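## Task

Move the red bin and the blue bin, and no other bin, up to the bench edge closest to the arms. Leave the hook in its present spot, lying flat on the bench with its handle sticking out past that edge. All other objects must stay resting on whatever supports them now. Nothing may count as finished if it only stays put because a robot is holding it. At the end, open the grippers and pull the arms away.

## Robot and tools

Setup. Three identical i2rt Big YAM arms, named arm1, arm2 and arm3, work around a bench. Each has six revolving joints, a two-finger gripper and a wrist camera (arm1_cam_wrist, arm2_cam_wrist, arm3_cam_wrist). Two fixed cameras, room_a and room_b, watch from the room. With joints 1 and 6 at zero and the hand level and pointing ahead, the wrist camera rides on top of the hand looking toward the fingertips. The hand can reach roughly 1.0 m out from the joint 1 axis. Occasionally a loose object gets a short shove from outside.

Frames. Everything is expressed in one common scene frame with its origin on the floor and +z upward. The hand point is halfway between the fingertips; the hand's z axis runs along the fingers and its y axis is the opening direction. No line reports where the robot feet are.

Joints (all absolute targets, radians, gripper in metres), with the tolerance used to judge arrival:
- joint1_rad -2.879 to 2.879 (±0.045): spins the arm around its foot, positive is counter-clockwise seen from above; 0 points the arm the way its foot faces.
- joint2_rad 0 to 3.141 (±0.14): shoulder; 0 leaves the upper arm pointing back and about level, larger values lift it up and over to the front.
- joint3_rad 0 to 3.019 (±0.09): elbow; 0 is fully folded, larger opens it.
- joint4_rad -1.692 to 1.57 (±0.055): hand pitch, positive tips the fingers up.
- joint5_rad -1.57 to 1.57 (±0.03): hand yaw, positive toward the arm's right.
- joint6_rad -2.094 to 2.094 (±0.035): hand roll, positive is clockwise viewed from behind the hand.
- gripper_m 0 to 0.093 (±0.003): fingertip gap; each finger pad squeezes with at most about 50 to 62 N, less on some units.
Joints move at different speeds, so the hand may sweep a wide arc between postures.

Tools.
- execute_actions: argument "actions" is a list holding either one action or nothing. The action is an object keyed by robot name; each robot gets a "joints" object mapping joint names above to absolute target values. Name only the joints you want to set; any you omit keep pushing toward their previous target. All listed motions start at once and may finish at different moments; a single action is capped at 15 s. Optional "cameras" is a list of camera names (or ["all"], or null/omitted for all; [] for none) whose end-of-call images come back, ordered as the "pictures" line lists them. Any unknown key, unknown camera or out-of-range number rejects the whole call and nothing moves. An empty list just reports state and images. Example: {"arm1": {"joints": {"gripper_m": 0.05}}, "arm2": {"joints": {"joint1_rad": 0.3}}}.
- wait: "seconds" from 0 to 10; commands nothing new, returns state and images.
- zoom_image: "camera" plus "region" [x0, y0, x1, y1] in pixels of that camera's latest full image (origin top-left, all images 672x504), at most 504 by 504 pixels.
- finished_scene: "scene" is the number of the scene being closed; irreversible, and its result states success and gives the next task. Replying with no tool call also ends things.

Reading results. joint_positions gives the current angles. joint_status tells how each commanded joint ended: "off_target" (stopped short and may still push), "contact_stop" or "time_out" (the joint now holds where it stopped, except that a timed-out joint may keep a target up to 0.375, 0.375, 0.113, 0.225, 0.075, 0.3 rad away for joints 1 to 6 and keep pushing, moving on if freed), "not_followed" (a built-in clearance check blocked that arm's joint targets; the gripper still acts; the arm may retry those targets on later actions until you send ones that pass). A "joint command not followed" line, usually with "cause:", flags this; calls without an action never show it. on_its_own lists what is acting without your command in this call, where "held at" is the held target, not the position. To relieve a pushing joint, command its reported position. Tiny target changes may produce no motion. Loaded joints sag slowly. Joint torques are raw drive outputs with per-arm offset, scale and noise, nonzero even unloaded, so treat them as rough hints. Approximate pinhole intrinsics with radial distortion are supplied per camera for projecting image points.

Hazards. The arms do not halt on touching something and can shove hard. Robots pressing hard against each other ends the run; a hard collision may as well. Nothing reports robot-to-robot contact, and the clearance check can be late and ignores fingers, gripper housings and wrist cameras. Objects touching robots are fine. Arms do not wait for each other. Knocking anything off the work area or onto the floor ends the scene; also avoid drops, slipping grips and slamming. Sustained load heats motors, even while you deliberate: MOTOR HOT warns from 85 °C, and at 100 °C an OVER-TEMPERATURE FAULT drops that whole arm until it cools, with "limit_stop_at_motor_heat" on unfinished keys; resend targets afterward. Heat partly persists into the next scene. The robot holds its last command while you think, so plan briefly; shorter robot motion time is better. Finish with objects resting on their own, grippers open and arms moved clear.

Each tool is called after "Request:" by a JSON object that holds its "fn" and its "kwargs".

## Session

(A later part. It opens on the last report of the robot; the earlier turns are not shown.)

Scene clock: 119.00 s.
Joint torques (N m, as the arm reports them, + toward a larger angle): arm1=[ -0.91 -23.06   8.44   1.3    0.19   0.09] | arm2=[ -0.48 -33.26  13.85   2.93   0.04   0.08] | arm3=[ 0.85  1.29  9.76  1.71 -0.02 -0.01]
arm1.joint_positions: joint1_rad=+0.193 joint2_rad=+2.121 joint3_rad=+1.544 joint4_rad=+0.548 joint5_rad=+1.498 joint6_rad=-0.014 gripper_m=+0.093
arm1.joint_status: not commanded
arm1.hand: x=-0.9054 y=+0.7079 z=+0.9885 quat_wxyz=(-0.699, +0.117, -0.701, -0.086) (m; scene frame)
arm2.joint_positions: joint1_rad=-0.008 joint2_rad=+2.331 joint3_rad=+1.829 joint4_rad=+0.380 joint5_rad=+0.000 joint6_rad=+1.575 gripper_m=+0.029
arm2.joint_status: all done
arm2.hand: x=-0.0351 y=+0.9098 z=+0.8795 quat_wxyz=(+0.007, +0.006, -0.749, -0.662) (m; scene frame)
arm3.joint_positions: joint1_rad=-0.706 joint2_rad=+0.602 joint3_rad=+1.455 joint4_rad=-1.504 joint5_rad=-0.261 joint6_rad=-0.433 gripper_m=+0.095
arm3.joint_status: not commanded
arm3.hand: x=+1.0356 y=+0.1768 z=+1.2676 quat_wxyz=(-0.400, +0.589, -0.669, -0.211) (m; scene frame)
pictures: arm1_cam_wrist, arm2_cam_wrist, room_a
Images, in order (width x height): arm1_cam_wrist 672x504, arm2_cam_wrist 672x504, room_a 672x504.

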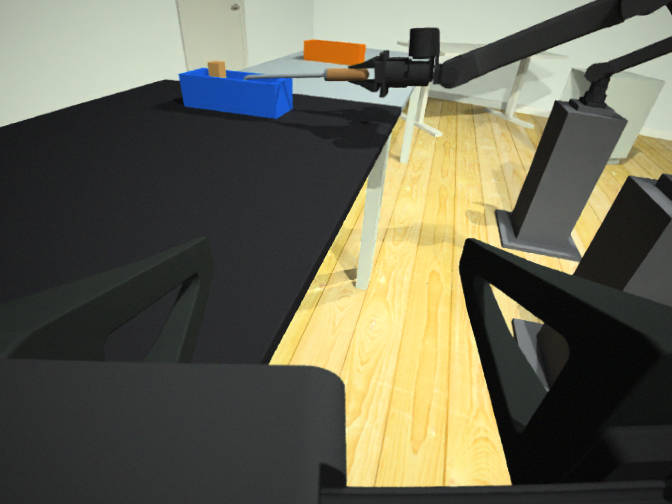

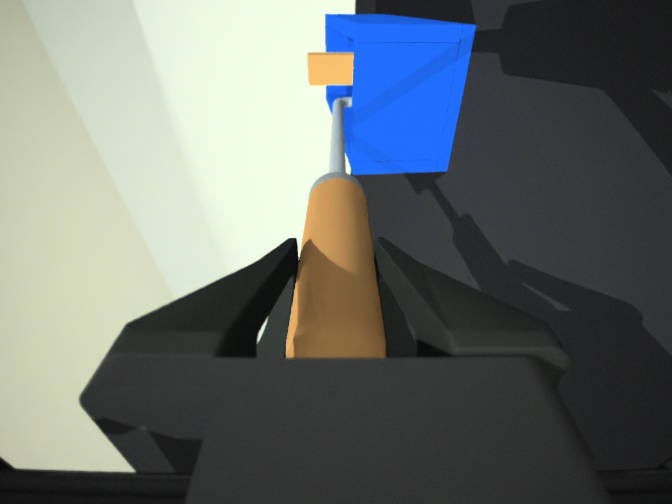

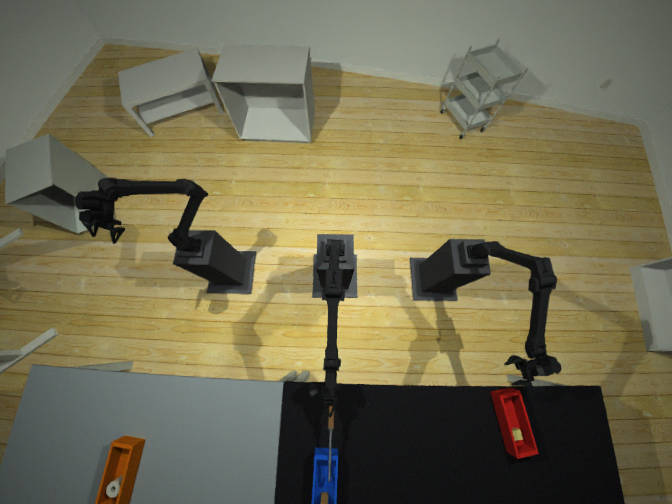

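Request:
{"fn": "execute_actions", "kwargs": {"actions": [{"arm2":{"joints":{"joint1_rad":-0.035,"joint2_rad":2.19,"joint3_rad":1.71,"joint4_rad":0.47}}}], "cameras": ["arm2_cam_wrist"]}}

Request:
{"fn": "execute_actions", "kwargs": {"actions": [{"arm2":{"joints":{"joint2_rad":2.135,"joint3_rad":1.6,"joint4_rad":0.51}}}], "cameras": ["arm1_cam_wrist","arm2_cam_wrist","room_a"]}}

Scene clock: 124.80 s.
Joint torques (N m, as the arm reports them, + toward a larger angle): arm1=[ -0.9  -23.03   8.45   1.29   0.19   0.09] | arm2=[ -0.69 -29.53   9.69   3.11   0.04   0.09] | arm3=[ 0.8   1.83  9.69  1.76 -0.01 -0.01]
arm1.joint_positions: joint1_rad=+0.193 joint2_rad=+2.121 joint3_rad=+1.544 joint4_rad=+0.548 joint5_rad=+1.498 joint6_rad=-0.014 gripper_m=+0.093
arm1.joint_status: not commanded
arm1.hand: x=-0.9054 y=+0.7079 z=+0.9885 quat_wxyz=(-0.699, +0.117, -0.701, -0.086) (m; scene frame)
arm2.joint_positions: joint1_rad=-0.031 joint2_rad=+2.227 joint3_rad=+1.694 joint4_rad=+0.422 joint5_rad=+0.000 joint6_rad=+1.575 gripper_m=+0.029
arm2.joint_status: all done
arm2.hand: x=-0.0140 y=+0.8793 z=+0.9039 quat_wxyz=(+0.000, -0.002, -0.745, -0.667) (m; scene frame)
arm3.joint_positions: joint1_rad=-0.706 joint2_rad=+0.602 joint3_rad=+1.455 joint4_rad=-1.504 joint5_rad=-0.261 joint6_rad=-0.433 gripper_m=+0.095
arm3.joint_status: not commanded
arm3.hand: x=+1.0356 y=+0.1768 z=+1.2676 quat_wxyz=(-0.400, +0.589, -0.669, -0.211) (m; scene frame)
pictures: arm2_cam_wrist
Images, in order (width x height): arm2_cam_wrist 672x504.

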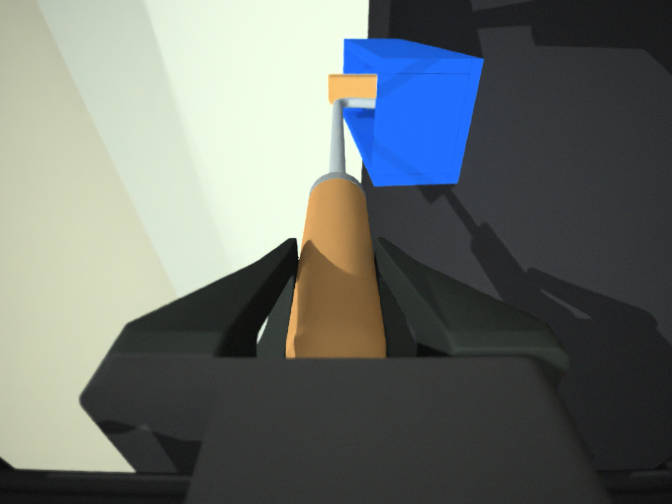

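Scene clock: 125.57 s.
Joint torques (N m, as the arm reports them, + toward a larger angle): arm1=[ -0.93 -23.04   8.44   1.3    0.2    0.09] | arm2=[ -1.29 -30.47   9.12   3.37   0.04   0.08] | arm3=[ 0.68  1.94  9.99  1.67  0.   -0.01]
arm1.joint_positions: joint1_rad=+0.193 joint2_rad=+2.121 joint3_rad=+1.544 joint4_rad=+0.548 joint5_rad=+1.498 joint6_rad=-0.014 gripper_m=+0.093
arm1.joint_status: not commanded
arm1.hand: x=-0.9054 y=+0.7079 z=+0.9885 quat_wxyz=(-0.699, +0.117, -0.701, -0.086) (m; scene frame)
arm2.joint_positions: joint1_rad=-0.031 joint2_rad=+2.191 joint3_rad=+1.588 joint4_rad=+0.460 joint5_rad=+0.000 joint6_rad=+1.575 gripper_m=+0.029
arm2.joint_status: all done
arm2.hand: x=-0.0141 y=+0.8543 z=+0.8827 quat_wxyz=(+0.000, -0.002, -0.756, -0.654) (m; scene frame)
arm3.joint_positions: joint1_rad=-0.706 joint2_rad=+0.602 joint3_rad=+1.455 joint4_rad=-1.504 joint5_rad=-0.261 joint6_rad=-0.433 gripper_m=+0.095
arm3.joint_status: not commanded
arm3.hand: x=+1.0356 y=+0.1768 z=+1.2676 quat_wxyz=(-0.400, +0.589, -0.669, -0.211) (m; scene frame)
pictures: arm1_cam_wrist, arm2_cam_wrist, room_a
Images, in order (width x height): arm1_cam_wrist 672x504, arm2_cam_wrist 672x504, room_a 672x504.

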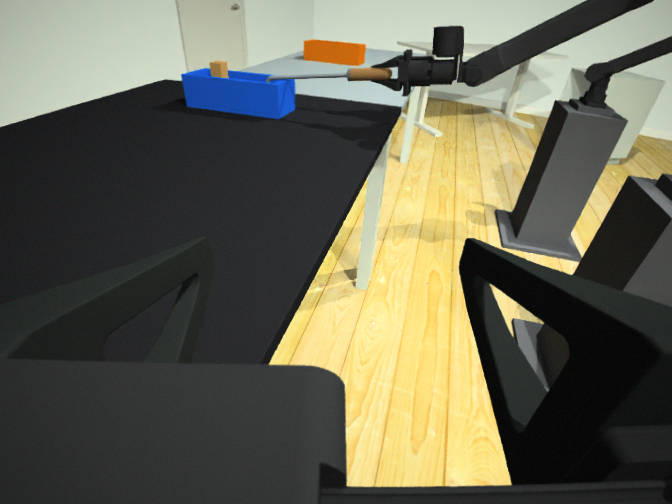

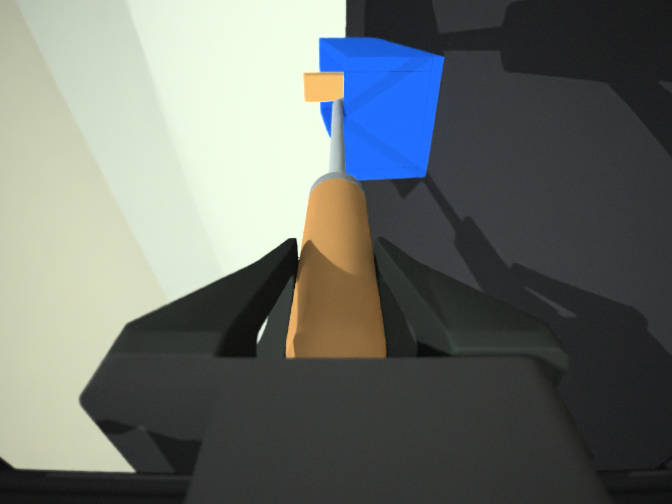

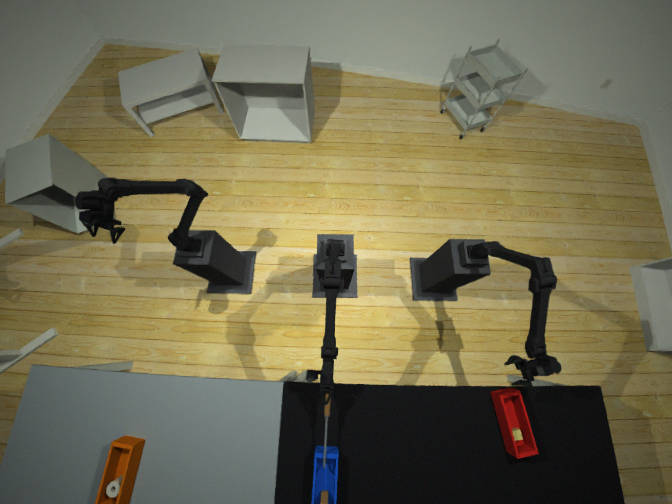

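Request:
{"fn": "execute_actions", "kwargs": {"actions": [{"arm2":{"joints":{"joint2_rad":2.025,"joint3_rad":1.39,"joint4_rad":0.62}}}], "cameras": ["arm2_cam_wrist"]}}

Request:
{"fn": "execute_actions", "kwargs": {"actions": [{"arm2":{"joints":{"joint2_rad":1.91,"joint3_rad":1.175,"joint4_rad":0.71}}}], "cameras": ["arm2_cam_wrist"]}}

Request:
{"fn": "execute_actions", "kwargs": {"actions": [{"arm2":{"joints":{"joint2_rad":1.79,"joint3_rad":0.97,"joint4_rad":0.79}}}], "cameras": ["arm2_cam_wrist"]}}

Request:
{"fn": "execute_actions", "kwargs": {"actions": [{"arm2":{"joints":{"joint2_rad":1.675,"joint3_rad":0.78,"joint4_rad":0.86}}}], "cameras": ["arm1_cam_wrist","arm2_cam_wrist","room_a"]}}

Scene clock: 133.67 s.
Joint torques (N m, as the arm reports them, + toward a larger angle): arm1=[ -0.91 -23.03   8.45   1.31   0.19   0.09] | arm2=[ -0.83 -27.03   8.34   3.29   0.06   0.07] | arm3=[ 1.12  1.98  9.72  1.74  0.02 -0.02]
arm1.joint_positions: joint1_rad=+0.193 joint2_rad=+2.121 joint3_rad=+1.544 joint4_rad=+0.548 joint5_rad=+1.498 joint6_rad=-0.014 gripper_m=+0.093
arm1.joint_status: not commanded
arm1.hand: x=-0.9054 y=+0.7079 z=+0.9885 quat_wxyz=(-0.699, +0.117, -0.701, -0.086) (m; scene frame)
arm2.joint_positions: joint1_rad=-0.031 joint2_rad=+2.067 joint3_rad=+1.383 joint4_rad=+0.570 joint5_rad=+0.000 joint6_rad=+1.575 gripper_m=+0.029
arm2.joint_status: all done
arm2.hand: x=-0.0142 y=+0.8013 z=+0.8972 quat_wxyz=(+0.000, -0.002, -0.746, -0.665) (m; scene frame)
arm3.joint_positions: joint1_rad=-0.706 joint2_rad=+0.602 joint3_rad=+1.455 joint4_rad=-1.504 joint5_rad=-0.261 joint6_rad=-0.433 gripper_m=+0.095
arm3.joint_status: not commanded
arm3.hand: x=+1.0356 y=+0.1768 z=+1.2676 quat_wxyz=(-0.400, +0.589, -0.669, -0.211) (m; scene frame)
pictures: arm2_cam_wrist
Images, in order (width x height): arm2_cam_wrist 672x504.

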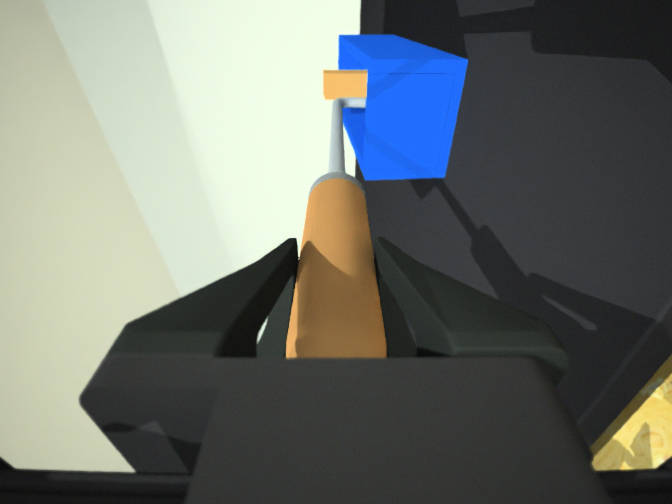

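Scene clock: 134.60 s.
Joint torques (N m, as the arm reports them, + toward a larger angle): arm1=[ -0.95 -23.05   8.44   1.3    0.19   0.1 ] | arm2=[ -0.76 -24.45   7.84   3.28   0.06   0.04] | arm3=[ 1.29  1.96  9.79  1.68 -0.03 -0.01]
arm1.joint_positions: joint1_rad=+0.193 joint2_rad=+2.121 joint3_rad=+1.544 joint4_rad=+0.548 joint5_rad=+1.498 joint6_rad=-0.014 gripper_m=+0.093
arm1.joint_status: not commanded
arm1.hand: x=-0.9054 y=+0.7079 z=+0.9885 quat_wxyz=(-0.699, +0.117, -0.701, -0.086) (m; scene frame)
arm2.joint_positions: joint1_rad=-0.031 joint2_rad=+1.949 joint3_rad=+1.167 joint4_rad=+0.661 joint5_rad=+0.000 joint6_rad=+1.575 gripper_m=+0.029
arm2.joint_status: all done
arm2.hand: x=-0.0144 y=+0.7390 z=+0.8939 quat_wxyz=(+0.000, -0.002, -0.749, -0.663) (m; scene frame)
arm3.joint_positions: joint1_rad=-0.706 joint2_rad=+0.602 joint3_rad=+1.455 joint4_rad=-1.504 joint5_rad=-0.261 joint6_rad=-0.433 gripper_m=+0.095
arm3.joint_status: not commanded
arm3.hand: x=+1.0356 y=+0.1768 z=+1.2676 quat_wxyz=(-0.400, +0.589, -0.669, -0.211) (m; scene frame)
pictures: arm2_cam_wrist
Images, in order (width x height): arm2_cam_wrist 672x504.

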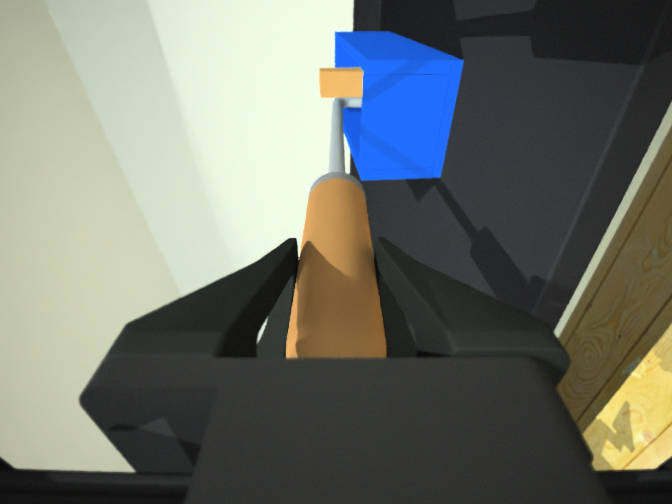

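Scene clock: 135.43 s.
Joint torques (N m, as the arm reports them, + toward a larger angle): arm1=[ -0.92 -23.09   8.44   1.3    0.19   0.09] | arm2=[ -1.   -21.46   7.41   3.32   0.04   0.07] | arm3=[ 1.26  1.38  9.85  1.67  0.   -0.01]
arm1.joint_positions: joint1_rad=+0.193 joint2_rad=+2.121 joint3_rad=+1.544 joint4_rad=+0.548 joint5_rad=+1.498 joint6_rad=-0.014 gripper_m=+0.093
arm1.joint_status: not commanded
arm1.hand: x=-0.9054 y=+0.7079 z=+0.9885 quat_wxyz=(-0.699, +0.117, -0.701, -0.086) (m; scene frame)
arm2.joint_positions: joint1_rad=-0.031 joint2_rad=+1.826 joint3_rad=+0.962 joint4_rad=+0.740 joint5_rad=+0.000 joint6_rad=+1.575 gripper_m=+0.029
arm2.joint_status: all done
arm2.hand: x=-0.0146 y=+0.6743 z=+0.8946 quat_wxyz=(+0.000, -0.002, -0.750, -0.662) (m; scene frame)
arm3.joint_positions: joint1_rad=-0.706 joint2_rad=+0.602 joint3_rad=+1.455 joint4_rad=-1.504 joint5_rad=-0.261 joint6_rad=-0.433 gripper_m=+0.095
arm3.joint_status: not commanded
arm3.hand: x=+1.0356 y=+0.1768 z=+1.2676 quat_wxyz=(-0.400, +0.589, -0.669, -0.211) (m; scene frame)
pictures: arm2_cam_wrist
Images, in order (width x height): arm2_cam_wrist 672x504.

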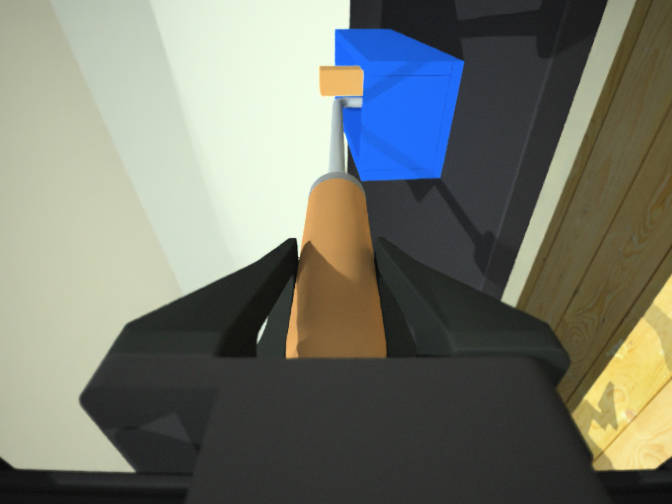

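Scene clock: 136.27 s.
Joint torques (N m, as the arm reports them, + toward a larger angle): arm1=[ -0.91 -23.04   8.44   1.3    0.2    0.09] | arm2=[ -0.99 -18.08   7.16   3.34   0.06   0.09] | arm3=[ 0.9   1.34  9.93  1.53 -0.04 -0.03]
arm1.joint_positions: joint1_rad=+0.193 joint2_rad=+2.121 joint3_rad=+1.544 joint4_rad=+0.548 joint5_rad=+1.498 joint6_rad=-0.014 gripper_m=+0.093
arm1.joint_status: not commanded
arm1.hand: x=-0.9054 y=+0.7079 z=+0.9885 quat_wxyz=(-0.699, +0.117, -0.701, -0.086) (m; scene frame)
arm2.joint_positions: joint1_rad=-0.031 joint2_rad=+1.707 joint3_rad=+0.770 joint4_rad=+0.810 joint5_rad=+0.000 joint6_rad=+1.575 gripper_m=+0.029
arm2.joint_status: all done
arm2.hand: x=-0.0148 y=+0.6100 z=+0.8933 quat_wxyz=(+0.000, -0.002, -0.751, -0.661) (m; scene frame)
arm3.joint_positions: joint1_rad=-0.706 joint2_rad=+0.602 joint3_rad=+1.455 joint4_rad=-1.504 joint5_rad=-0.261 joint6_rad=-0.433 gripper_m=+0.095
arm3.joint_status: not commanded
arm3.hand: x=+1.0356 y=+0.1768 z=+1.2676 quat_wxyz=(-0.400, +0.589, -0.669, -0.211) (m; scene frame)
pictures: arm1_cam_wrist, arm2_cam_wrist, room_a
Images, in order (width x height): arm1_cam_wrist 672x504, arm2_cam_wrist 672x504, room_a 672x504.

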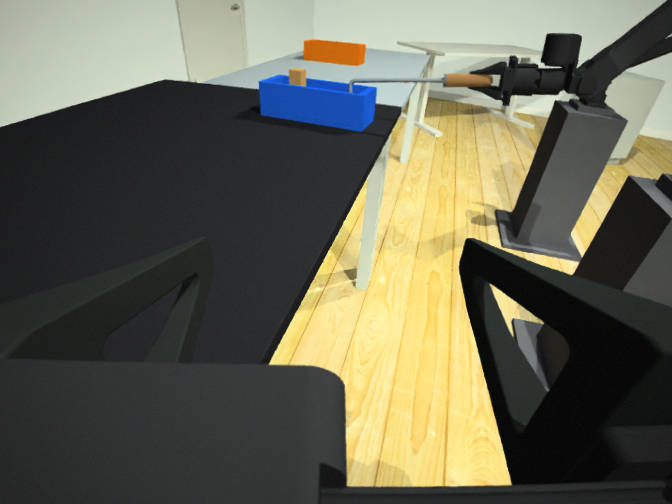

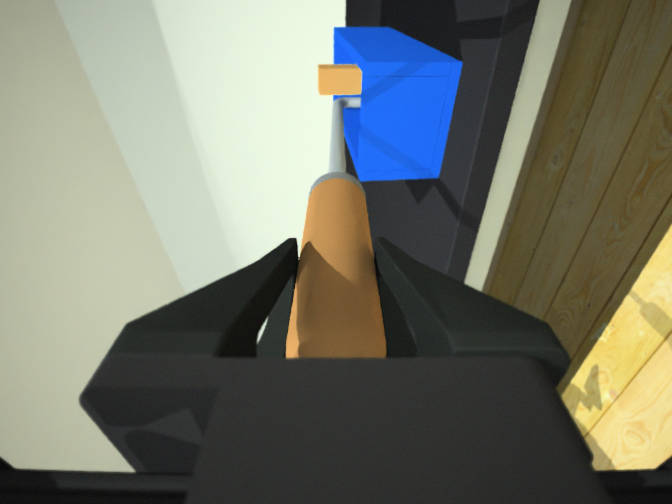

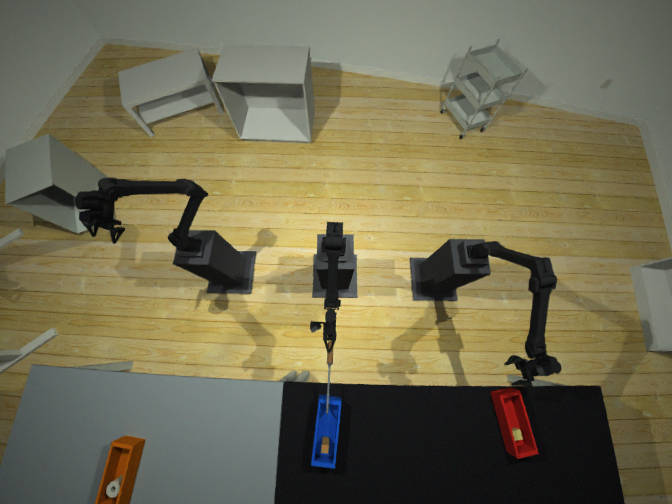

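About 5cm left.

Request:
{"fn": "execute_actions", "kwargs": {"actions": [{"arm2":{"joints":{"joint2_rad":1.605,"joint3_rad":0.68,"joint4_rad":0.89}}}], "cameras": ["arm1_cam_wrist"]}}

Request:
{"fn": "execute_actions", "kwargs": {"actions": [{"arm2":{"joints":{"joint3_rad":1.2,"joint4_rad":0.75}}}], "cameras": ["arm1_cam_wrist"]}}

Request:
{"fn": "execute_actions", "kwargs": {"actions": [{"arm2":{"joints":{"joint1_rad":0.63,"joint2_rad":1.95,"joint3_rad":1.85,"joint4_rad":0.6,"joint5_rad":0.65}}}], "cameras": []}}

Request:
{"fn": "execute_actions", "kwargs": {"actions": [{"arm2":{"joints":{"joint2_rad":2.33,"joint4_rad":0.69}}}], "cameras": ["arm1_cam_wrist","room_a"]}}

Scene clock: 140.67 s.
Joint torques (N m, as the arm reports them, + toward a larger angle): arm1=[ -0.92 -23.06   8.45   1.3    0.19   0.09] | arm2=[ -0.96 -16.76   7.06   3.3    0.05   0.07] | arm3=[ 0.84  1.19  9.92  1.71 -0.06 -0.06]
arm1.joint_positions: joint1_rad=+0.193 joint2_rad=+2.121 joint3_rad=+1.544 joint4_rad=+0.548 joint5_rad=+1.498 joint6_rad=-0.014 gripper_m=+0.093
arm1.joint_status: not commanded
arm1.hand: x=-0.9054 y=+0.7079 z=+0.9885 quat_wxyz=(-0.699, +0.117, -0.701, -0.086) (m; scene frame)
arm2.joint_positions: joint1_rad=-0.031 joint2_rad=+1.639 joint3_rad=+0.668 joint4_rad=+0.840 joint5_rad=+0.000 joint6_rad=+1.575 gripper_m=+0.029
arm2.joint_status: all done
arm2.hand: x=-0.0149 y=+0.5741 z=+0.8920 quat_wxyz=(+0.000, -0.002, -0.752, -0.659) (m; scene frame)
arm3.joint_positions: joint1_rad=-0.706 joint2_rad=+0.602 joint3_rad=+1.455 joint4_rad=-1.504 joint5_rad=-0.261 joint6_rad=-0.433 gripper_m=+0.095
arm3.joint_status: not commanded
arm3.hand: x=+1.0356 y=+0.1768 z=+1.2676 quat_wxyz=(-0.400, +0.589, -0.669, -0.211) (m; scene frame)
pictures: arm1_cam_wrist
Images, in order (width x height): arm1_cam_wrist 672x504.

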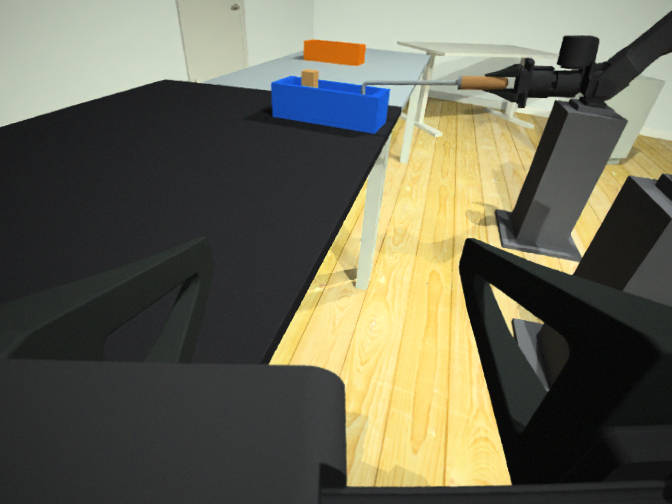

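Scene clock: 142.20 s.
Joint torques (N m, as the arm reports them, + toward a larger angle): arm1=[ -0.91 -23.07   8.44   1.31   0.2    0.09] | arm2=[ -0.62 -18.96  13.48   2.45   0.01   0.07] | arm3=[1.02 1.46 9.81 1.64 0.02 0.  ]
arm1.joint_positions: joint1_rad=+0.193 joint2_rad=+2.121 joint3_rad=+1.544 joint4_rad=+0.548 joint5_rad=+1.498 joint6_rad=-0.014 gripper_m=+0.093
arm1.joint_status: not commanded
arm1.hand: x=-0.9054 y=+0.7079 z=+0.9885 quat_wxyz=(-0.699, +0.117, -0.701, -0.086) (m; scene frame)
arm2.joint_positions: joint1_rad=-0.031 joint2_rad=+1.631 joint3_rad=+1.132 joint4_rad=+0.717 joint5_rad=+0.000 joint6_rad=+1.575 gripper_m=+0.029
arm2.joint_status: all done
arm2.hand: x=-0.0149 y=+0.6872 z=+1.1112 quat_wxyz=(+0.000, -0.002, -0.626, -0.780) (m; scene frame)
arm3.joint_positions: joint1_rad=-0.706 joint2_rad=+0.602 joint3_rad=+1.455 joint4_rad=-1.504 joint5_rad=-0.261 joint6_rad=-0.433 gripper_m=+0.095
arm3.joint_status: not commanded
arm3.hand: x=+1.0356 y=+0.1768 z=+1.2676 quat_wxyz=(-0.400, +0.589, -0.669, -0.211) (m; scene frame)
pictures: arm1_cam_wrist
Images, in order (width x height): arm1_cam_wrist 672x504.

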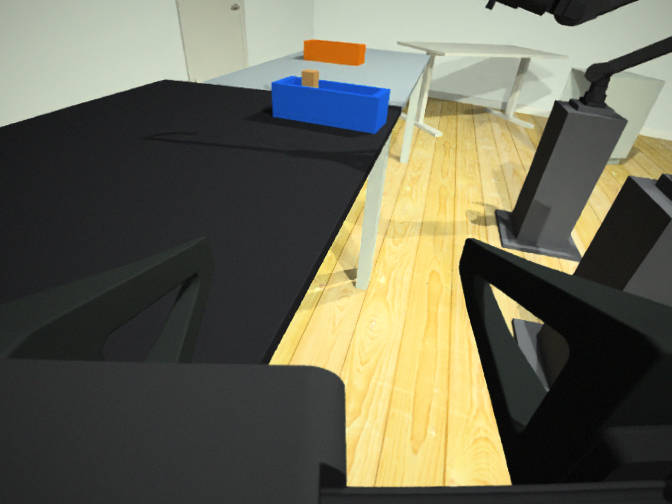

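Scene clock: 144.40 s.
Joint torques (N m, as the arm reports them, + toward a larger angle): arm1=[ -0.9  -23.05   8.44   1.3    0.2    0.09] | arm2=[ -0.56 -25.56  15.29   2.39  -0.4    0.1 ] | arm3=[ 1.01  1.59  9.75  1.65  0.01 -0.03]
arm1.joint_positions: joint1_rad=+0.193 joint2_rad=+2.121 joint3_rad=+1.544 joint4_rad=+0.548 joint5_rad=+1.498 joint6_rad=-0.014 gripper_m=+0.093
arm1.joint_status: not commanded
arm1.hand: x=-0.9054 y=+0.7079 z=+0.9885 quat_wxyz=(-0.699, +0.117, -0.701, -0.086) (m; scene frame)
arm2.joint_positions: joint1_rad=+0.630 joint2_rad=+1.976 joint3_rad=+1.766 joint4_rad=+0.567 joint5_rad=+0.658 joint6_rad=+1.575 gripper_m=+0.029
arm2.joint_status: all done
arm2.hand: x=-0.4264 y=+0.6996 z=+1.1809 quat_wxyz=(+0.079, -0.077, -0.597, -0.795) (m; scene frame)
arm3.joint_positions: joint1_rad=-0.706 joint2_rad=+0.602 joint3_rad=+1.455 joint4_rad=-1.504 joint5_rad=-0.261 joint6_rad=-0.433 gripper_m=+0.095
arm3.joint_status: not commanded
arm3.hand: x=+1.0356 y=+0.1768 z=+1.2676 quat_wxyz=(-0.400, +0.589, -0.669, -0.211) (m; scene frame)
pictures: none
No camera images: the call's "cameras" was empty. Leave "cameras" out to get every camera's image.

Scene clock: 146.10 s.
Joint torques (N m, as the arm reports them, + toward a larger angle): arm1=[ -0.93 -23.06   8.44   1.3    0.19   0.09] | arm2=[ -0.56 -30.05  11.94   2.54  -0.1    0.06] | arm3=[ 1.02  1.6   9.8   1.72  0.03 -0.02]
arm1.joint_positions: joint1_rad=+0.193 joint2_rad=+2.121 joint3_rad=+1.544 joint4_rad=+0.548 joint5_rad=+1.498 joint6_rad=-0.014 gripper_m=+0.093
arm1.joint_status: not commanded
arm1.hand: x=-0.9054 y=+0.7079 z=+0.9885 quat_wxyz=(-0.699, +0.117, -0.701, -0.086) (m; scene frame)
arm2.joint_positions: joint1_rad=+0.630 joint2_rad=+2.363 joint3_rad=+1.797 joint4_rad=+0.657 joint5_rad=+0.653 joint6_rad=+1.578 gripper_m=+0.029
arm2.joint_status: all done
arm2.hand: x=-0.4674 y=+0.7525 z=+0.8977 quat_wxyz=(+0.024, -0.020, -0.681, -0.732) (m; scene frame)
arm3.joint_positions: joint1_rad=-0.706 joint2_rad=+0.602 joint3_rad=+1.455 joint4_rad=-1.504 joint5_rad=-0.261 joint6_rad=-0.433 gripper_m=+0.095
arm3.joint_status: not commanded
arm3.hand: x=+1.0356 y=+0.1768 z=+1.2676 quat_wxyz=(-0.400, +0.589, -0.669, -0.211) (m; scene frame)
pictures: arm1_cam_wrist, room_a
Images, in order (width x height): arm1_cam_wrist 672x504, room_a 672x504.

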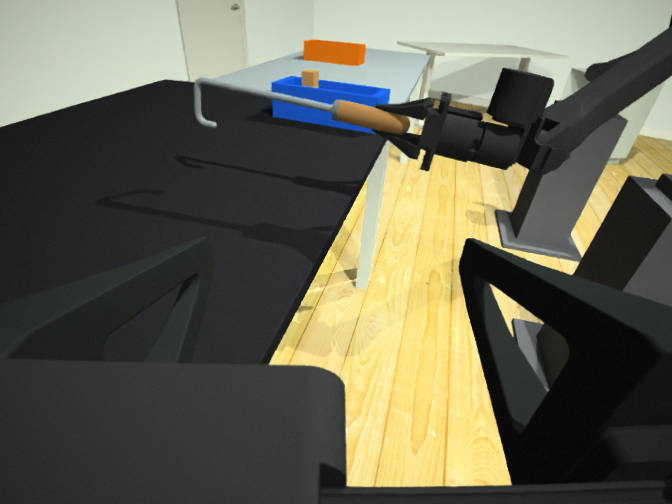

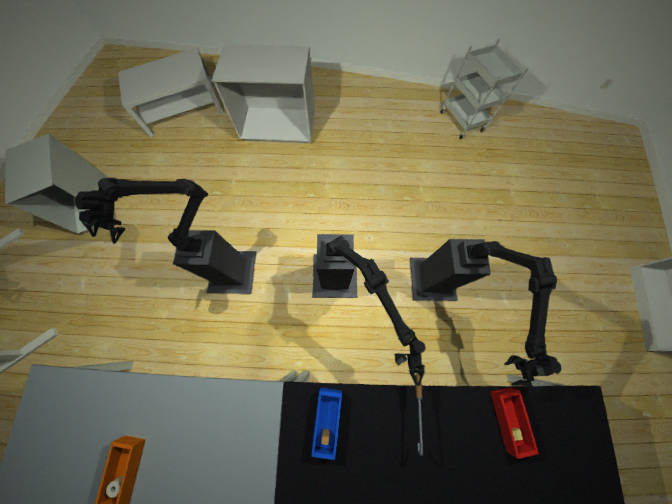

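Request:
{"fn": "execute_actions", "kwargs": {"actions": [{"arm2":{"joints":{"joint2_rad":2.41,"joint6_rad":0.8}}}], "cameras": ["arm1_cam_wrist"]}}

Request:
{"fn": "execute_actions", "kwargs": {"actions": [{"arm2":{"joints":{"joint2_rad":2.46,"joint6_rad":0.0}}}], "cameras": ["arm1_cam_wrist","arm2_cam_wrist"]}}

Scene clock: 150.27 s.
Joint torques (N m, as the arm reports them, + toward a larger angle): arm1=[ -0.9  -23.05   8.45   1.3    0.19   0.09] | arm2=[ -0.64 -31.9   11.6    2.39   0.08  -0.17] | arm3=[ 0.91  1.71  9.93  1.67 -0.02 -0.04]
arm1.joint_positions: joint1_rad=+0.193 joint2_rad=+2.121 joint3_rad=+1.544 joint4_rad=+0.548 joint5_rad=+1.498 joint6_rad=-0.014 gripper_m=+0.093
arm1.joint_status: not commanded
arm1.hand: x=-0.9054 y=+0.7079 z=+0.9885 quat_wxyz=(-0.699, +0.117, -0.701, -0.086) (m; scene frame)
arm2.joint_positions: joint1_rad=+0.630 joint2_rad=+2.453 joint3_rad=+1.797 joint4_rad=+0.663 joint5_rad=+0.649 joint6_rad=+0.811 gripper_m=+0.029
arm2.joint_status: all done
arm2.hand: x=-0.4680 y=+0.7518 z=+0.8220 quat_wxyz=(-0.259, +0.264, -0.654, -0.660) (m; scene frame)
arm3.joint_positions: joint1_rad=-0.706 joint2_rad=+0.602 joint3_rad=+1.455 joint4_rad=-1.504 joint5_rad=-0.261 joint6_rad=-0.433 gripper_m=+0.095
arm3.joint_status: not commanded
arm3.hand: x=+1.0356 y=+0.1768 z=+1.2676 quat_wxyz=(-0.400, +0.589, -0.669, -0.211) (m; scene frame)
pictures: arm1_cam_wrist
Images, in order (width x height): arm1_cam_wrist 672x504.

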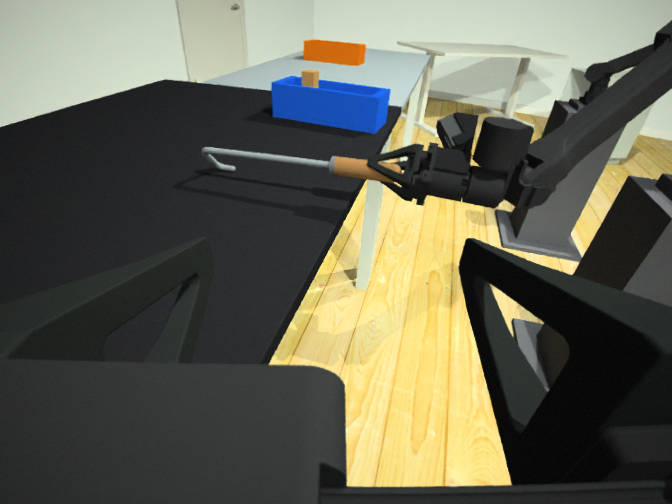

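Scene clock: 152.00 s.
Joint torques (N m, as the arm reports them, + toward a larger angle): arm1=[ -0.9  -23.08   8.45   1.31   0.19   0.1 ] | arm2=[ -0.62 -29.59  11.48   2.41   0.07  -0.05] | arm3=[ 1.    1.55  9.95  1.66 -0.01 -0.02]
arm1.joint_positions: joint1_rad=+0.193 joint2_rad=+2.121 joint3_rad=+1.544 joint4_rad=+0.548 joint5_rad=+1.498 joint6_rad=-0.014 gripper_m=+0.093
arm1.joint_status: not commanded
arm1.hand: x=-0.9054 y=+0.7079 z=+0.9885 quat_wxyz=(-0.699, +0.117, -0.701, -0.086) (m; scene frame)
arm2.joint_positions: joint1_rad=+0.630 joint2_rad=+2.477 joint3_rad=+1.797 joint4_rad=+0.663 joint5_rad=+0.649 joint6_rad=+0.013 gripper_m=+0.029
arm2.joint_status: all done
arm2.hand: x=-0.4671 y=+0.7508 z=+0.8016 quat_wxyz=(-0.494, +0.506, -0.501, -0.499) (m; scene frame)
arm3.joint_positions: joint1_rad=-0.706 joint2_rad=+0.602 joint3_rad=+1.455 joint4_rad=-1.504 joint5_rad=-0.261 joint6_rad=-0.433 gripper_m=+0.095
arm3.joint_status: not commanded
arm3.hand: x=+1.0356 y=+0.1768 z=+1.2676 quat_wxyz=(-0.400, +0.589, -0.669, -0.211) (m; scene frame)
pictures: arm1_cam_wrist, arm2_cam_wrist
Images, in order (width x height): arm1_cam_wrist 672x504, arm2_cam_wrist 672x504.

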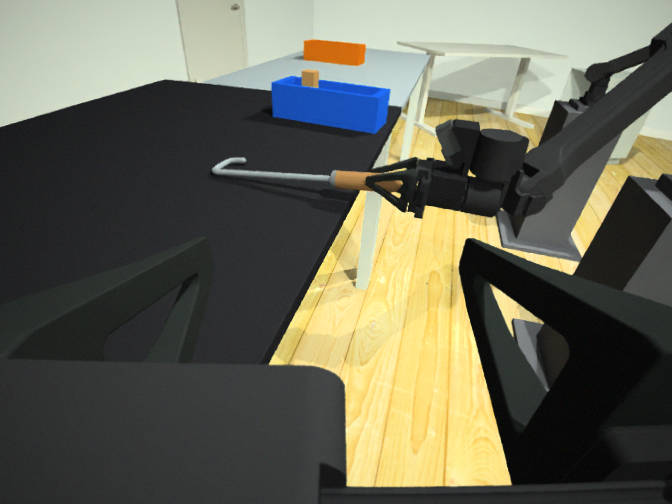

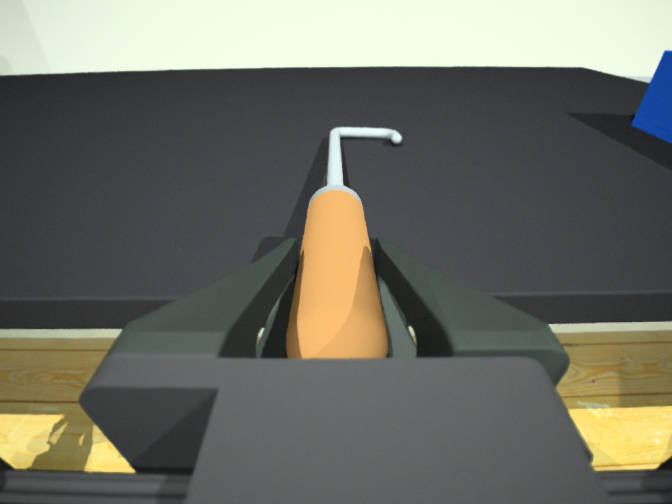

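Request:
{"fn": "execute_actions", "kwargs": {"actions": [{"arm2":{"joints":{"joint2_rad":2.495}},"arm1":{"joints":{"joint3_rad":1.96}}}], "cameras": ["arm2_cam_wrist"]}}

Request:
{"fn": "execute_actions", "kwargs": {"actions": [{"arm2":{"joints":{"gripper_m":0.093}}}], "cameras": ["arm2_cam_wrist"]}}

Request:
{"fn": "execute_actions", "kwargs": {"actions": [{"arm2":{"joints":{"joint2_rad":1.3}},"arm1":{"joints":{"joint4_rad":0.63,"joint5_rad":-0.68,"joint6_rad":1.57}}}], "cameras": []}}

Request:
{"fn": "execute_actions", "kwargs": {"actions": [{"arm2":{"joints":{"joint1_rad":-0.5,"joint2_rad":1.0,"joint3_rad":1.2}},"arm1":{"joints":{"joint1_rad":-0.87,"joint2_rad":2.25}}}], "cameras": []}}

Request:
{"fn": "execute_actions", "kwargs": {"actions": [{"arm1":{"joints":{"joint2_rad":2.57}}}], "cameras": ["arm1_cam_wrist","room_a"]}}

Scene clock: 158.23 s.
Joint torques (N m, as the arm reports them, + toward a larger angle): arm1=[ -0.91 -22.47  12.14   1.15  -0.21   0.05] | arm2=[ -0.63 -28.34  11.44   2.15   0.07   0.  ] | arm3=[ 1.34  1.53  9.88  1.56 -0.03 -0.03]
arm1.joint_positions: joint1_rad=+0.193 joint2_rad=+2.096 joint3_rad=+1.922 joint4_rad=+0.548 joint5_rad=+1.500 joint6_rad=-0.014 gripper_m=+0.093
arm1.joint_status: all done
arm1.hand: x=-0.9132 y=+0.7500 z=+1.1712 quat_wxyz=(-0.678, -0.027, -0.700, -0.224) (m; scene frame)
arm2.joint_positions: joint1_rad=+0.630 joint2_rad=+2.501 joint3_rad=+1.797 joint4_rad=+0.668 joint5_rad=+0.649 joint6_rad=+0.004 gripper_m=+0.029
arm2.joint_status: all done
arm2.hand: x=-0.4661 y=+0.7494 z=+0.7828 quat_wxyz=(-0.495, +0.514, -0.500, -0.491) (m; scene frame)
arm3.joint_positions: joint1_rad=-0.706 joint2_rad=+0.602 joint3_rad=+1.455 joint4_rad=-1.504 joint5_rad=-0.261 joint6_rad=-0.433 gripper_m=+0.095
arm3.joint_status: not commanded
arm3.hand: x=+1.0356 y=+0.1768 z=+1.2676 quat_wxyz=(-0.400, +0.589, -0.669, -0.211) (m; scene frame)
pictures: arm2_cam_wrist
Images, in order (width x height): arm2_cam_wrist 672x504.

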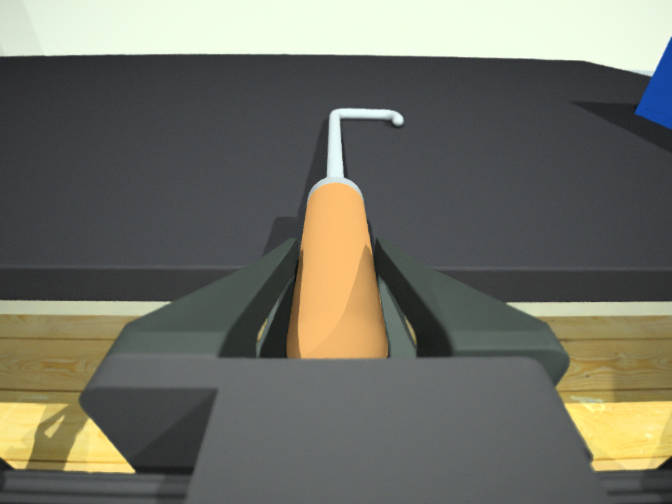

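Scene clock: 158.93 s.
Joint torques (N m, as the arm reports them, + toward a larger angle): arm1=[ -0.87 -22.38  12.07   1.1   -0.21   0.05] | arm2=[ -0.34 -28.76  11.5    1.87   0.08  -0.02] | arm3=[ 1.24  1.57  9.7   1.65 -0.01  0.01]
arm1.joint_positions: joint1_rad=+0.193 joint2_rad=+2.096 joint3_rad=+1.922 joint4_rad=+0.548 joint5_rad=+1.500 joint6_rad=-0.014 gripper_m=+0.093
arm1.joint_status: not commanded
arm1.hand: x=-0.9132 y=+0.7500 z=+1.1712 quat_wxyz=(-0.678, -0.027, -0.700, -0.224) (m; scene frame)
arm2.joint_positions: joint1_rad=+0.630 joint2_rad=+2.501 joint3_rad=+1.797 joint4_rad=+0.676 joint5_rad=+0.649 joint6_rad=+0.004 gripper_m=+0.093
arm2.joint_status: all done
arm2.hand: x=-0.4661 y=+0.7495 z=+0.7847 quat_wxyz=(-0.495, +0.512, -0.500, -0.493) (m; scene frame)
arm3.joint_positions: joint1_rad=-0.706 joint2_rad=+0.602 joint3_rad=+1.455 joint4_rad=-1.504 joint5_rad=-0.261 joint6_rad=-0.433 gripper_m=+0.095
arm3.joint_status: not commanded
arm3.hand: x=+1.0356 y=+0.1768 z=+1.2676 quat_wxyz=(-0.400, +0.589, -0.669, -0.211) (m; scene frame)
pictures: arm2_cam_wrist
Images, in order (width x height): arm2_cam_wrist 672x504.

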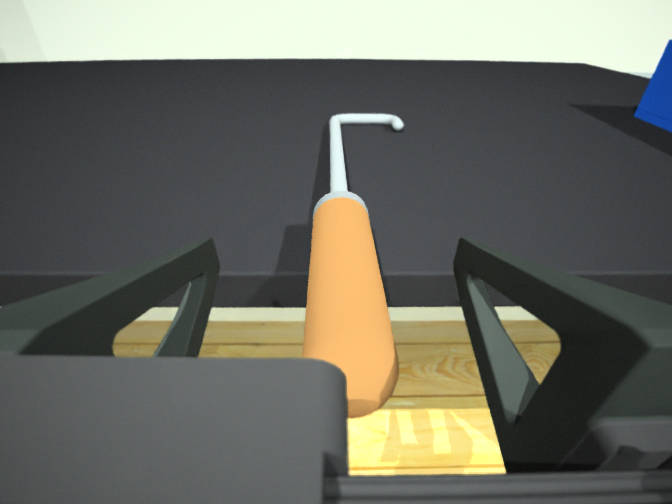

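Scene clock: 161.30 s.
Joint torques (N m, as the arm reports them, + toward a larger angle): arm1=[ -0.97 -22.77  12.45   1.9    0.09  -0.01] | arm2=[-0.55 -8.69  6.8   0.03 -0.3  -0.07] | arm3=[ 0.97  1.44  9.96  1.65 -0.02 -0.05]
arm1.joint_positions: joint1_rad=+0.194 joint2_rad=+2.096 joint3_rad=+1.922 joint4_rad=+0.615 joint5_rad=-0.678 joint6_rad=+1.555 gripper_m=+0.093
arm1.joint_status: all done
arm1.hand: x=-1.2090 y=+0.7960 z=+1.2302 quat_wxyz=(+0.258, +0.334, -0.469, -0.775) (m; scene frame)
arm2.joint_positions: joint1_rad=+0.630 joint2_rad=+1.301 joint3_rad=+1.850 joint4_rad=+0.691 joint5_rad=+0.649 joint6_rad=+0.004 gripper_m=+0.093
arm2.joint_status: all done
arm2.hand: x=-0.1691 y=+0.3645 z=+1.6484 quat_wxyz=(-0.457, +0.001, -0.351, -0.817) (m; scene frame)
arm3.joint_positions: joint1_rad=-0.706 joint2_rad=+0.602 joint3_rad=+1.455 joint4_rad=-1.504 joint5_rad=-0.261 joint6_rad=-0.433 gripper_m=+0.095
arm3.joint_status: not commanded
arm3.hand: x=+1.0356 y=+0.1768 z=+1.2676 quat_wxyz=(-0.400, +0.589, -0.669, -0.211) (m; scene frame)
pictures: none
No camera images: the call's "cameras" was empty. Leave "cameras" out to get every camera's image.

Scene clock: 163.60 s.
Joint torques (N m, as the arm reports them, + toward a larger angle): arm1=[ -1.67 -27.42  11.7    1.82   0.13  -0.03] | arm2=[-0.68 -5.44  8.59  0.63 -0.23 -0.04] | arm3=[ 0.8   1.23  9.77  1.75  0.01 -0.01]
arm1.joint_positions: joint1_rad=-0.870 joint2_rad=+2.284 joint3_rad=+1.927 joint4_rad=+0.622 joint5_rad=-0.680 joint6_rad=+1.558 gripper_m=+0.093
arm1.joint_status: all done
arm1.hand: x=-0.3382 y=+0.6648 z=+1.0713 quat_wxyz=(-0.127, +0.007, -0.632, -0.764) (m; scene frame)
arm2.joint_positions: joint1_rad=-0.498 joint2_rad=+0.998 joint3_rad=+1.197 joint4_rad=+0.688 joint5_rad=+0.649 joint6_rad=+0.004 gripper_m=+0.093
arm2.joint_status: all done
arm2.hand: x=+0.2476 y=+0.2925 z=+1.4611 quat_wxyz=(-0.816, -0.090, -0.427, -0.378) (m; scene frame)
arm3.joint_positions: joint1_rad=-0.706 joint2_rad=+0.602 joint3_rad=+1.455 joint4_rad=-1.504 joint5_rad=-0.261 joint6_rad=-0.433 gripper_m=+0.095
arm3.joint_status: not commanded
arm3.hand: x=+1.0356 y=+0.1768 z=+1.2676 quat_wxyz=(-0.400, +0.589, -0.669, -0.211) (m; scene frame)
pictures: none
No camera images: the call's "cameras" was empty. Leave "cameras" out to get every camera's image.

Scene clock: 165.13 s.
Joint torques (N m, as the arm reports them, + toward a larger angle): arm1=[ -1.5  -27.56  10.58   1.92   0.01  -0.04] | arm2=[-0.51 -5.33  8.63  0.68 -0.23 -0.05] | arm3=[ 1.31  2.25  9.81  1.68  0.02 -0.02]
arm1.joint_positions: joint1_rad=-0.870 joint2_rad=+2.589 joint3_rad=+1.926 joint4_rad=+0.622 joint5_rad=-0.680 joint6_rad=+1.558 gripper_m=+0.093
arm1.joint_status: all done
arm1.hand: x=-0.3332 y=+0.6699 z=+0.8056 quat_wxyz=(-0.052, -0.067, -0.717, -0.692) (m; scene frame)
arm2.joint_positions: joint1_rad=-0.498 joint2_rad=+0.998 joint3_rad=+1.197 joint4_rad=+0.688 joint5_rad=+0.649 joint6_rad=+0.004 gripper_m=+0.093
arm2.joint_status: not commanded
arm2.hand: x=+0.2476 y=+0.2925 z=+1.4611 quat_wxyz=(-0.816, -0.090, -0.427, -0.378) (m; scene frame)
arm3.joint_positions: joint1_rad=-0.706 joint2_rad=+0.602 joint3_rad=+1.455 joint4_rad=-1.504 joint5_rad=-0.261 joint6_rad=-0.433 gripper_m=+0.095
arm3.joint_status: not commanded
arm3.hand: x=+1.0356 y=+0.1768 z=+1.2676 quat_wxyz=(-0.400, +0.589, -0.669, -0.211) (m; scene frame)
pictures: arm1_cam_wrist, room_a
Images, in order (width x height): arm1_cam_wrist 672x504, room_a 672x504.

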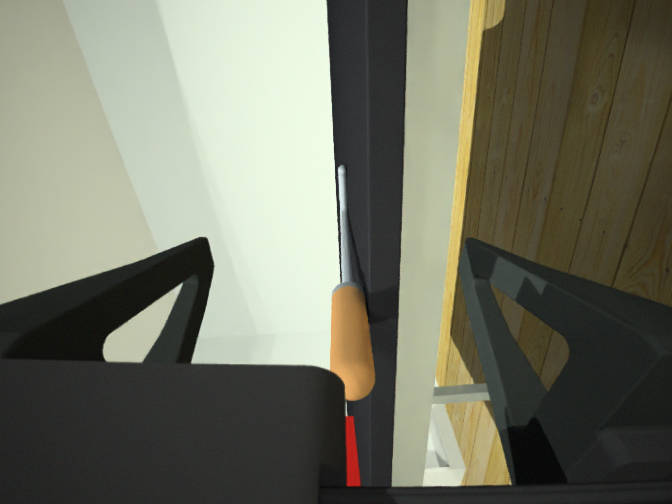

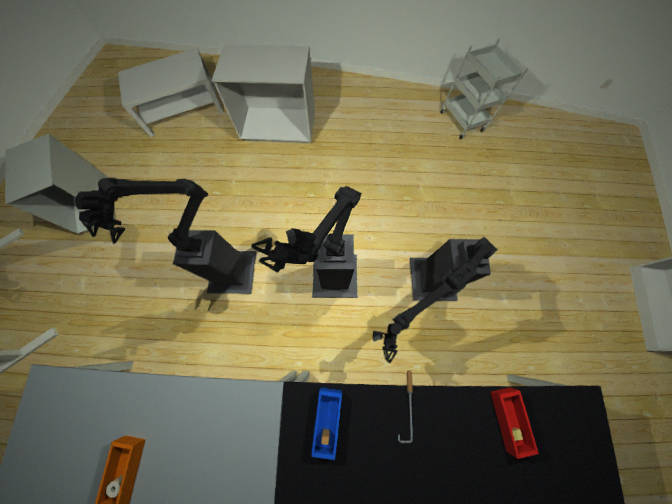

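Request:
{"fn": "execute_actions", "kwargs": {"actions": [{"arm1":{"joints":{"joint1_rad":-0.715,"joint3_rad":1.89,"joint4_rad":0.65}}}], "cameras": ["arm1_cam_wrist","room_a"]}}

Scene clock: 168.97 s.
Joint torques (N m, as the arm reports them, + toward a larger angle): arm1=[ -1.03 -26.92   8.19   2.21   0.05  -0.04] | arm2=[-0.9  -5.44  8.58  0.72 -0.24 -0.05] | arm3=[ 1.02  1.8   9.87  1.73 -0.03 -0.02]
arm1.joint_positions: joint1_rad=-0.722 joint2_rad=+2.587 joint3_rad=+1.885 joint4_rad=+0.634 joint5_rad=-0.681 joint6_rad=+1.558 gripper_m=+0.093
arm1.joint_status: all done
arm1.hand: x=-0.4446 y=+0.7427 z=+0.7899 quat_wxyz=(+0.006, -0.020, -0.726, -0.687) (m; scene frame)
arm2.joint_positions: joint1_rad=-0.498 joint2_rad=+0.998 joint3_rad=+1.197 joint4_rad=+0.688 joint5_rad=+0.649 joint6_rad=+0.004 gripper_m=+0.093
arm2.joint_status: not commanded
arm2.hand: x=+0.2475 y=+0.2924 z=+1.4613 quat_wxyz=(-0.816, -0.090, -0.427, -0.378) (m; scene frame)
arm3.joint_positions: joint1_rad=-0.706 joint2_rad=+0.602 joint3_rad=+1.455 joint4_rad=-1.504 joint5_rad=-0.261 joint6_rad=-0.433 gripper_m=+0.095
arm3.joint_status: not commanded
arm3.hand: x=+1.0356 y=+0.1768 z=+1.2676 quat_wxyz=(-0.400, +0.589, -0.669, -0.211) (m; scene frame)
pictures: arm1_cam_wrist, room_a
Images, in order (width x height): arm1_cam_wrist 672x504, room_a 672x504.

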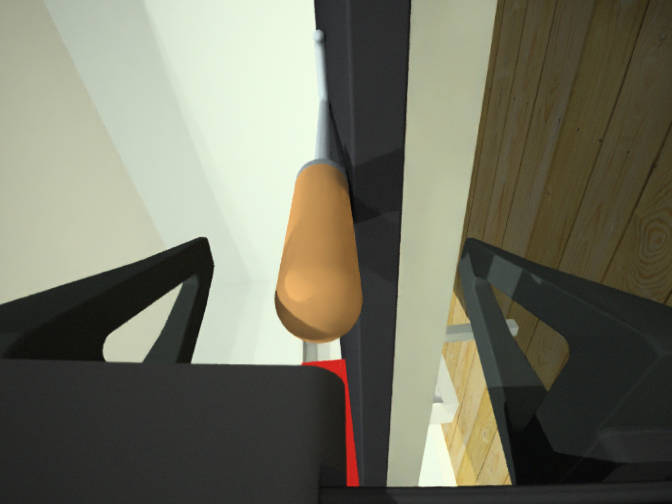

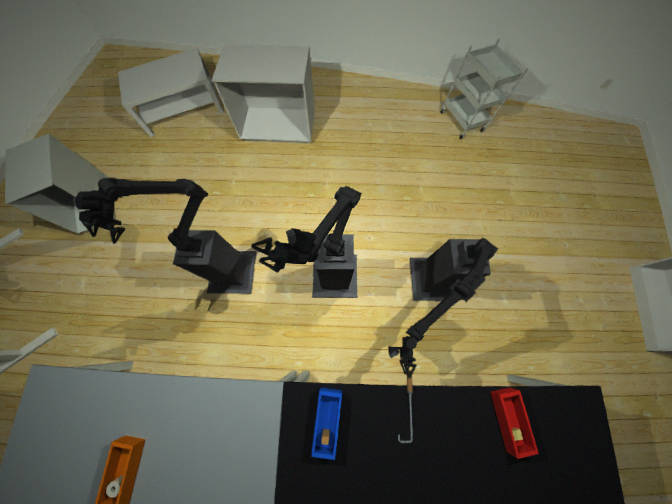

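Request:
{"fn": "execute_actions", "kwargs": {"actions": [{"arm1":{"joints":{"joint1_rad":-0.705,"joint2_rad":2.61,"joint3_rad":1.97}}}], "cameras": ["arm1_cam_wrist"]}}

Scene clock: 171.63 s.
Joint torques (N m, as the arm reports them, + toward a larger angle): arm1=[ -0.98 -24.76  11.43   2.22   0.06  -0.04] | arm2=[-1.02 -5.14  8.63  0.6  -0.23 -0.05] | arm3=[ 0.79  1.14  9.75  1.76  0.04 -0.03]
arm1.joint_positions: joint1_rad=-0.711 joint2_rad=+2.594 joint3_rad=+1.924 joint4_rad=+0.634 joint5_rad=-0.681 joint6_rad=+1.558 gripper_m=+0.093
arm1.joint_status: all done
arm1.hand: x=-0.4470 y=+0.7550 z=+0.8036 quat_wxyz=(+0.003, -0.009, -0.718, -0.696) (m; scene frame)
arm2.joint_positions: joint1_rad=-0.498 joint2_rad=+0.998 joint3_rad=+1.197 joint4_rad=+0.688 joint5_rad=+0.649 joint6_rad=+0.004 gripper_m=+0.093
arm2.joint_status: not commanded
arm2.hand: x=+0.2476 y=+0.2925 z=+1.4611 quat_wxyz=(-0.816, -0.090, -0.427, -0.378) (m; scene frame)
arm3.joint_positions: joint1_rad=-0.706 joint2_rad=+0.602 joint3_rad=+1.455 joint4_rad=-1.504 joint5_rad=-0.261 joint6_rad=-0.433 gripper_m=+0.095
arm3.joint_status: not commanded
arm3.hand: x=+1.0356 y=+0.1768 z=+1.2676 quat_wxyz=(-0.400, +0.589, -0.669, -0.211) (m; scene frame)
pictures: arm1_cam_wrist
Images, in order (width x height): arm1_cam_wrist 672x504.

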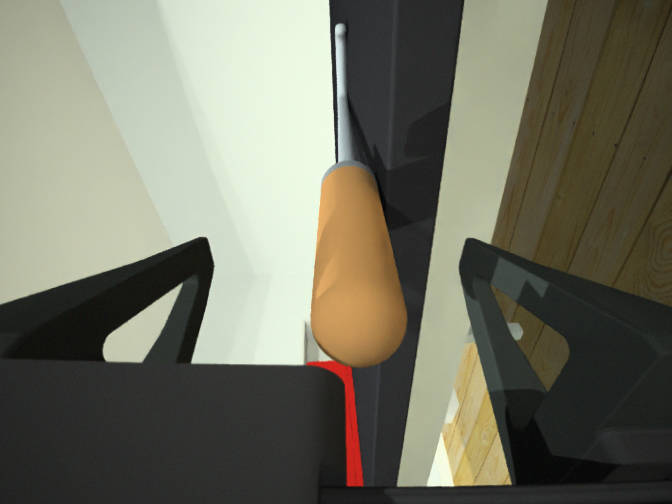

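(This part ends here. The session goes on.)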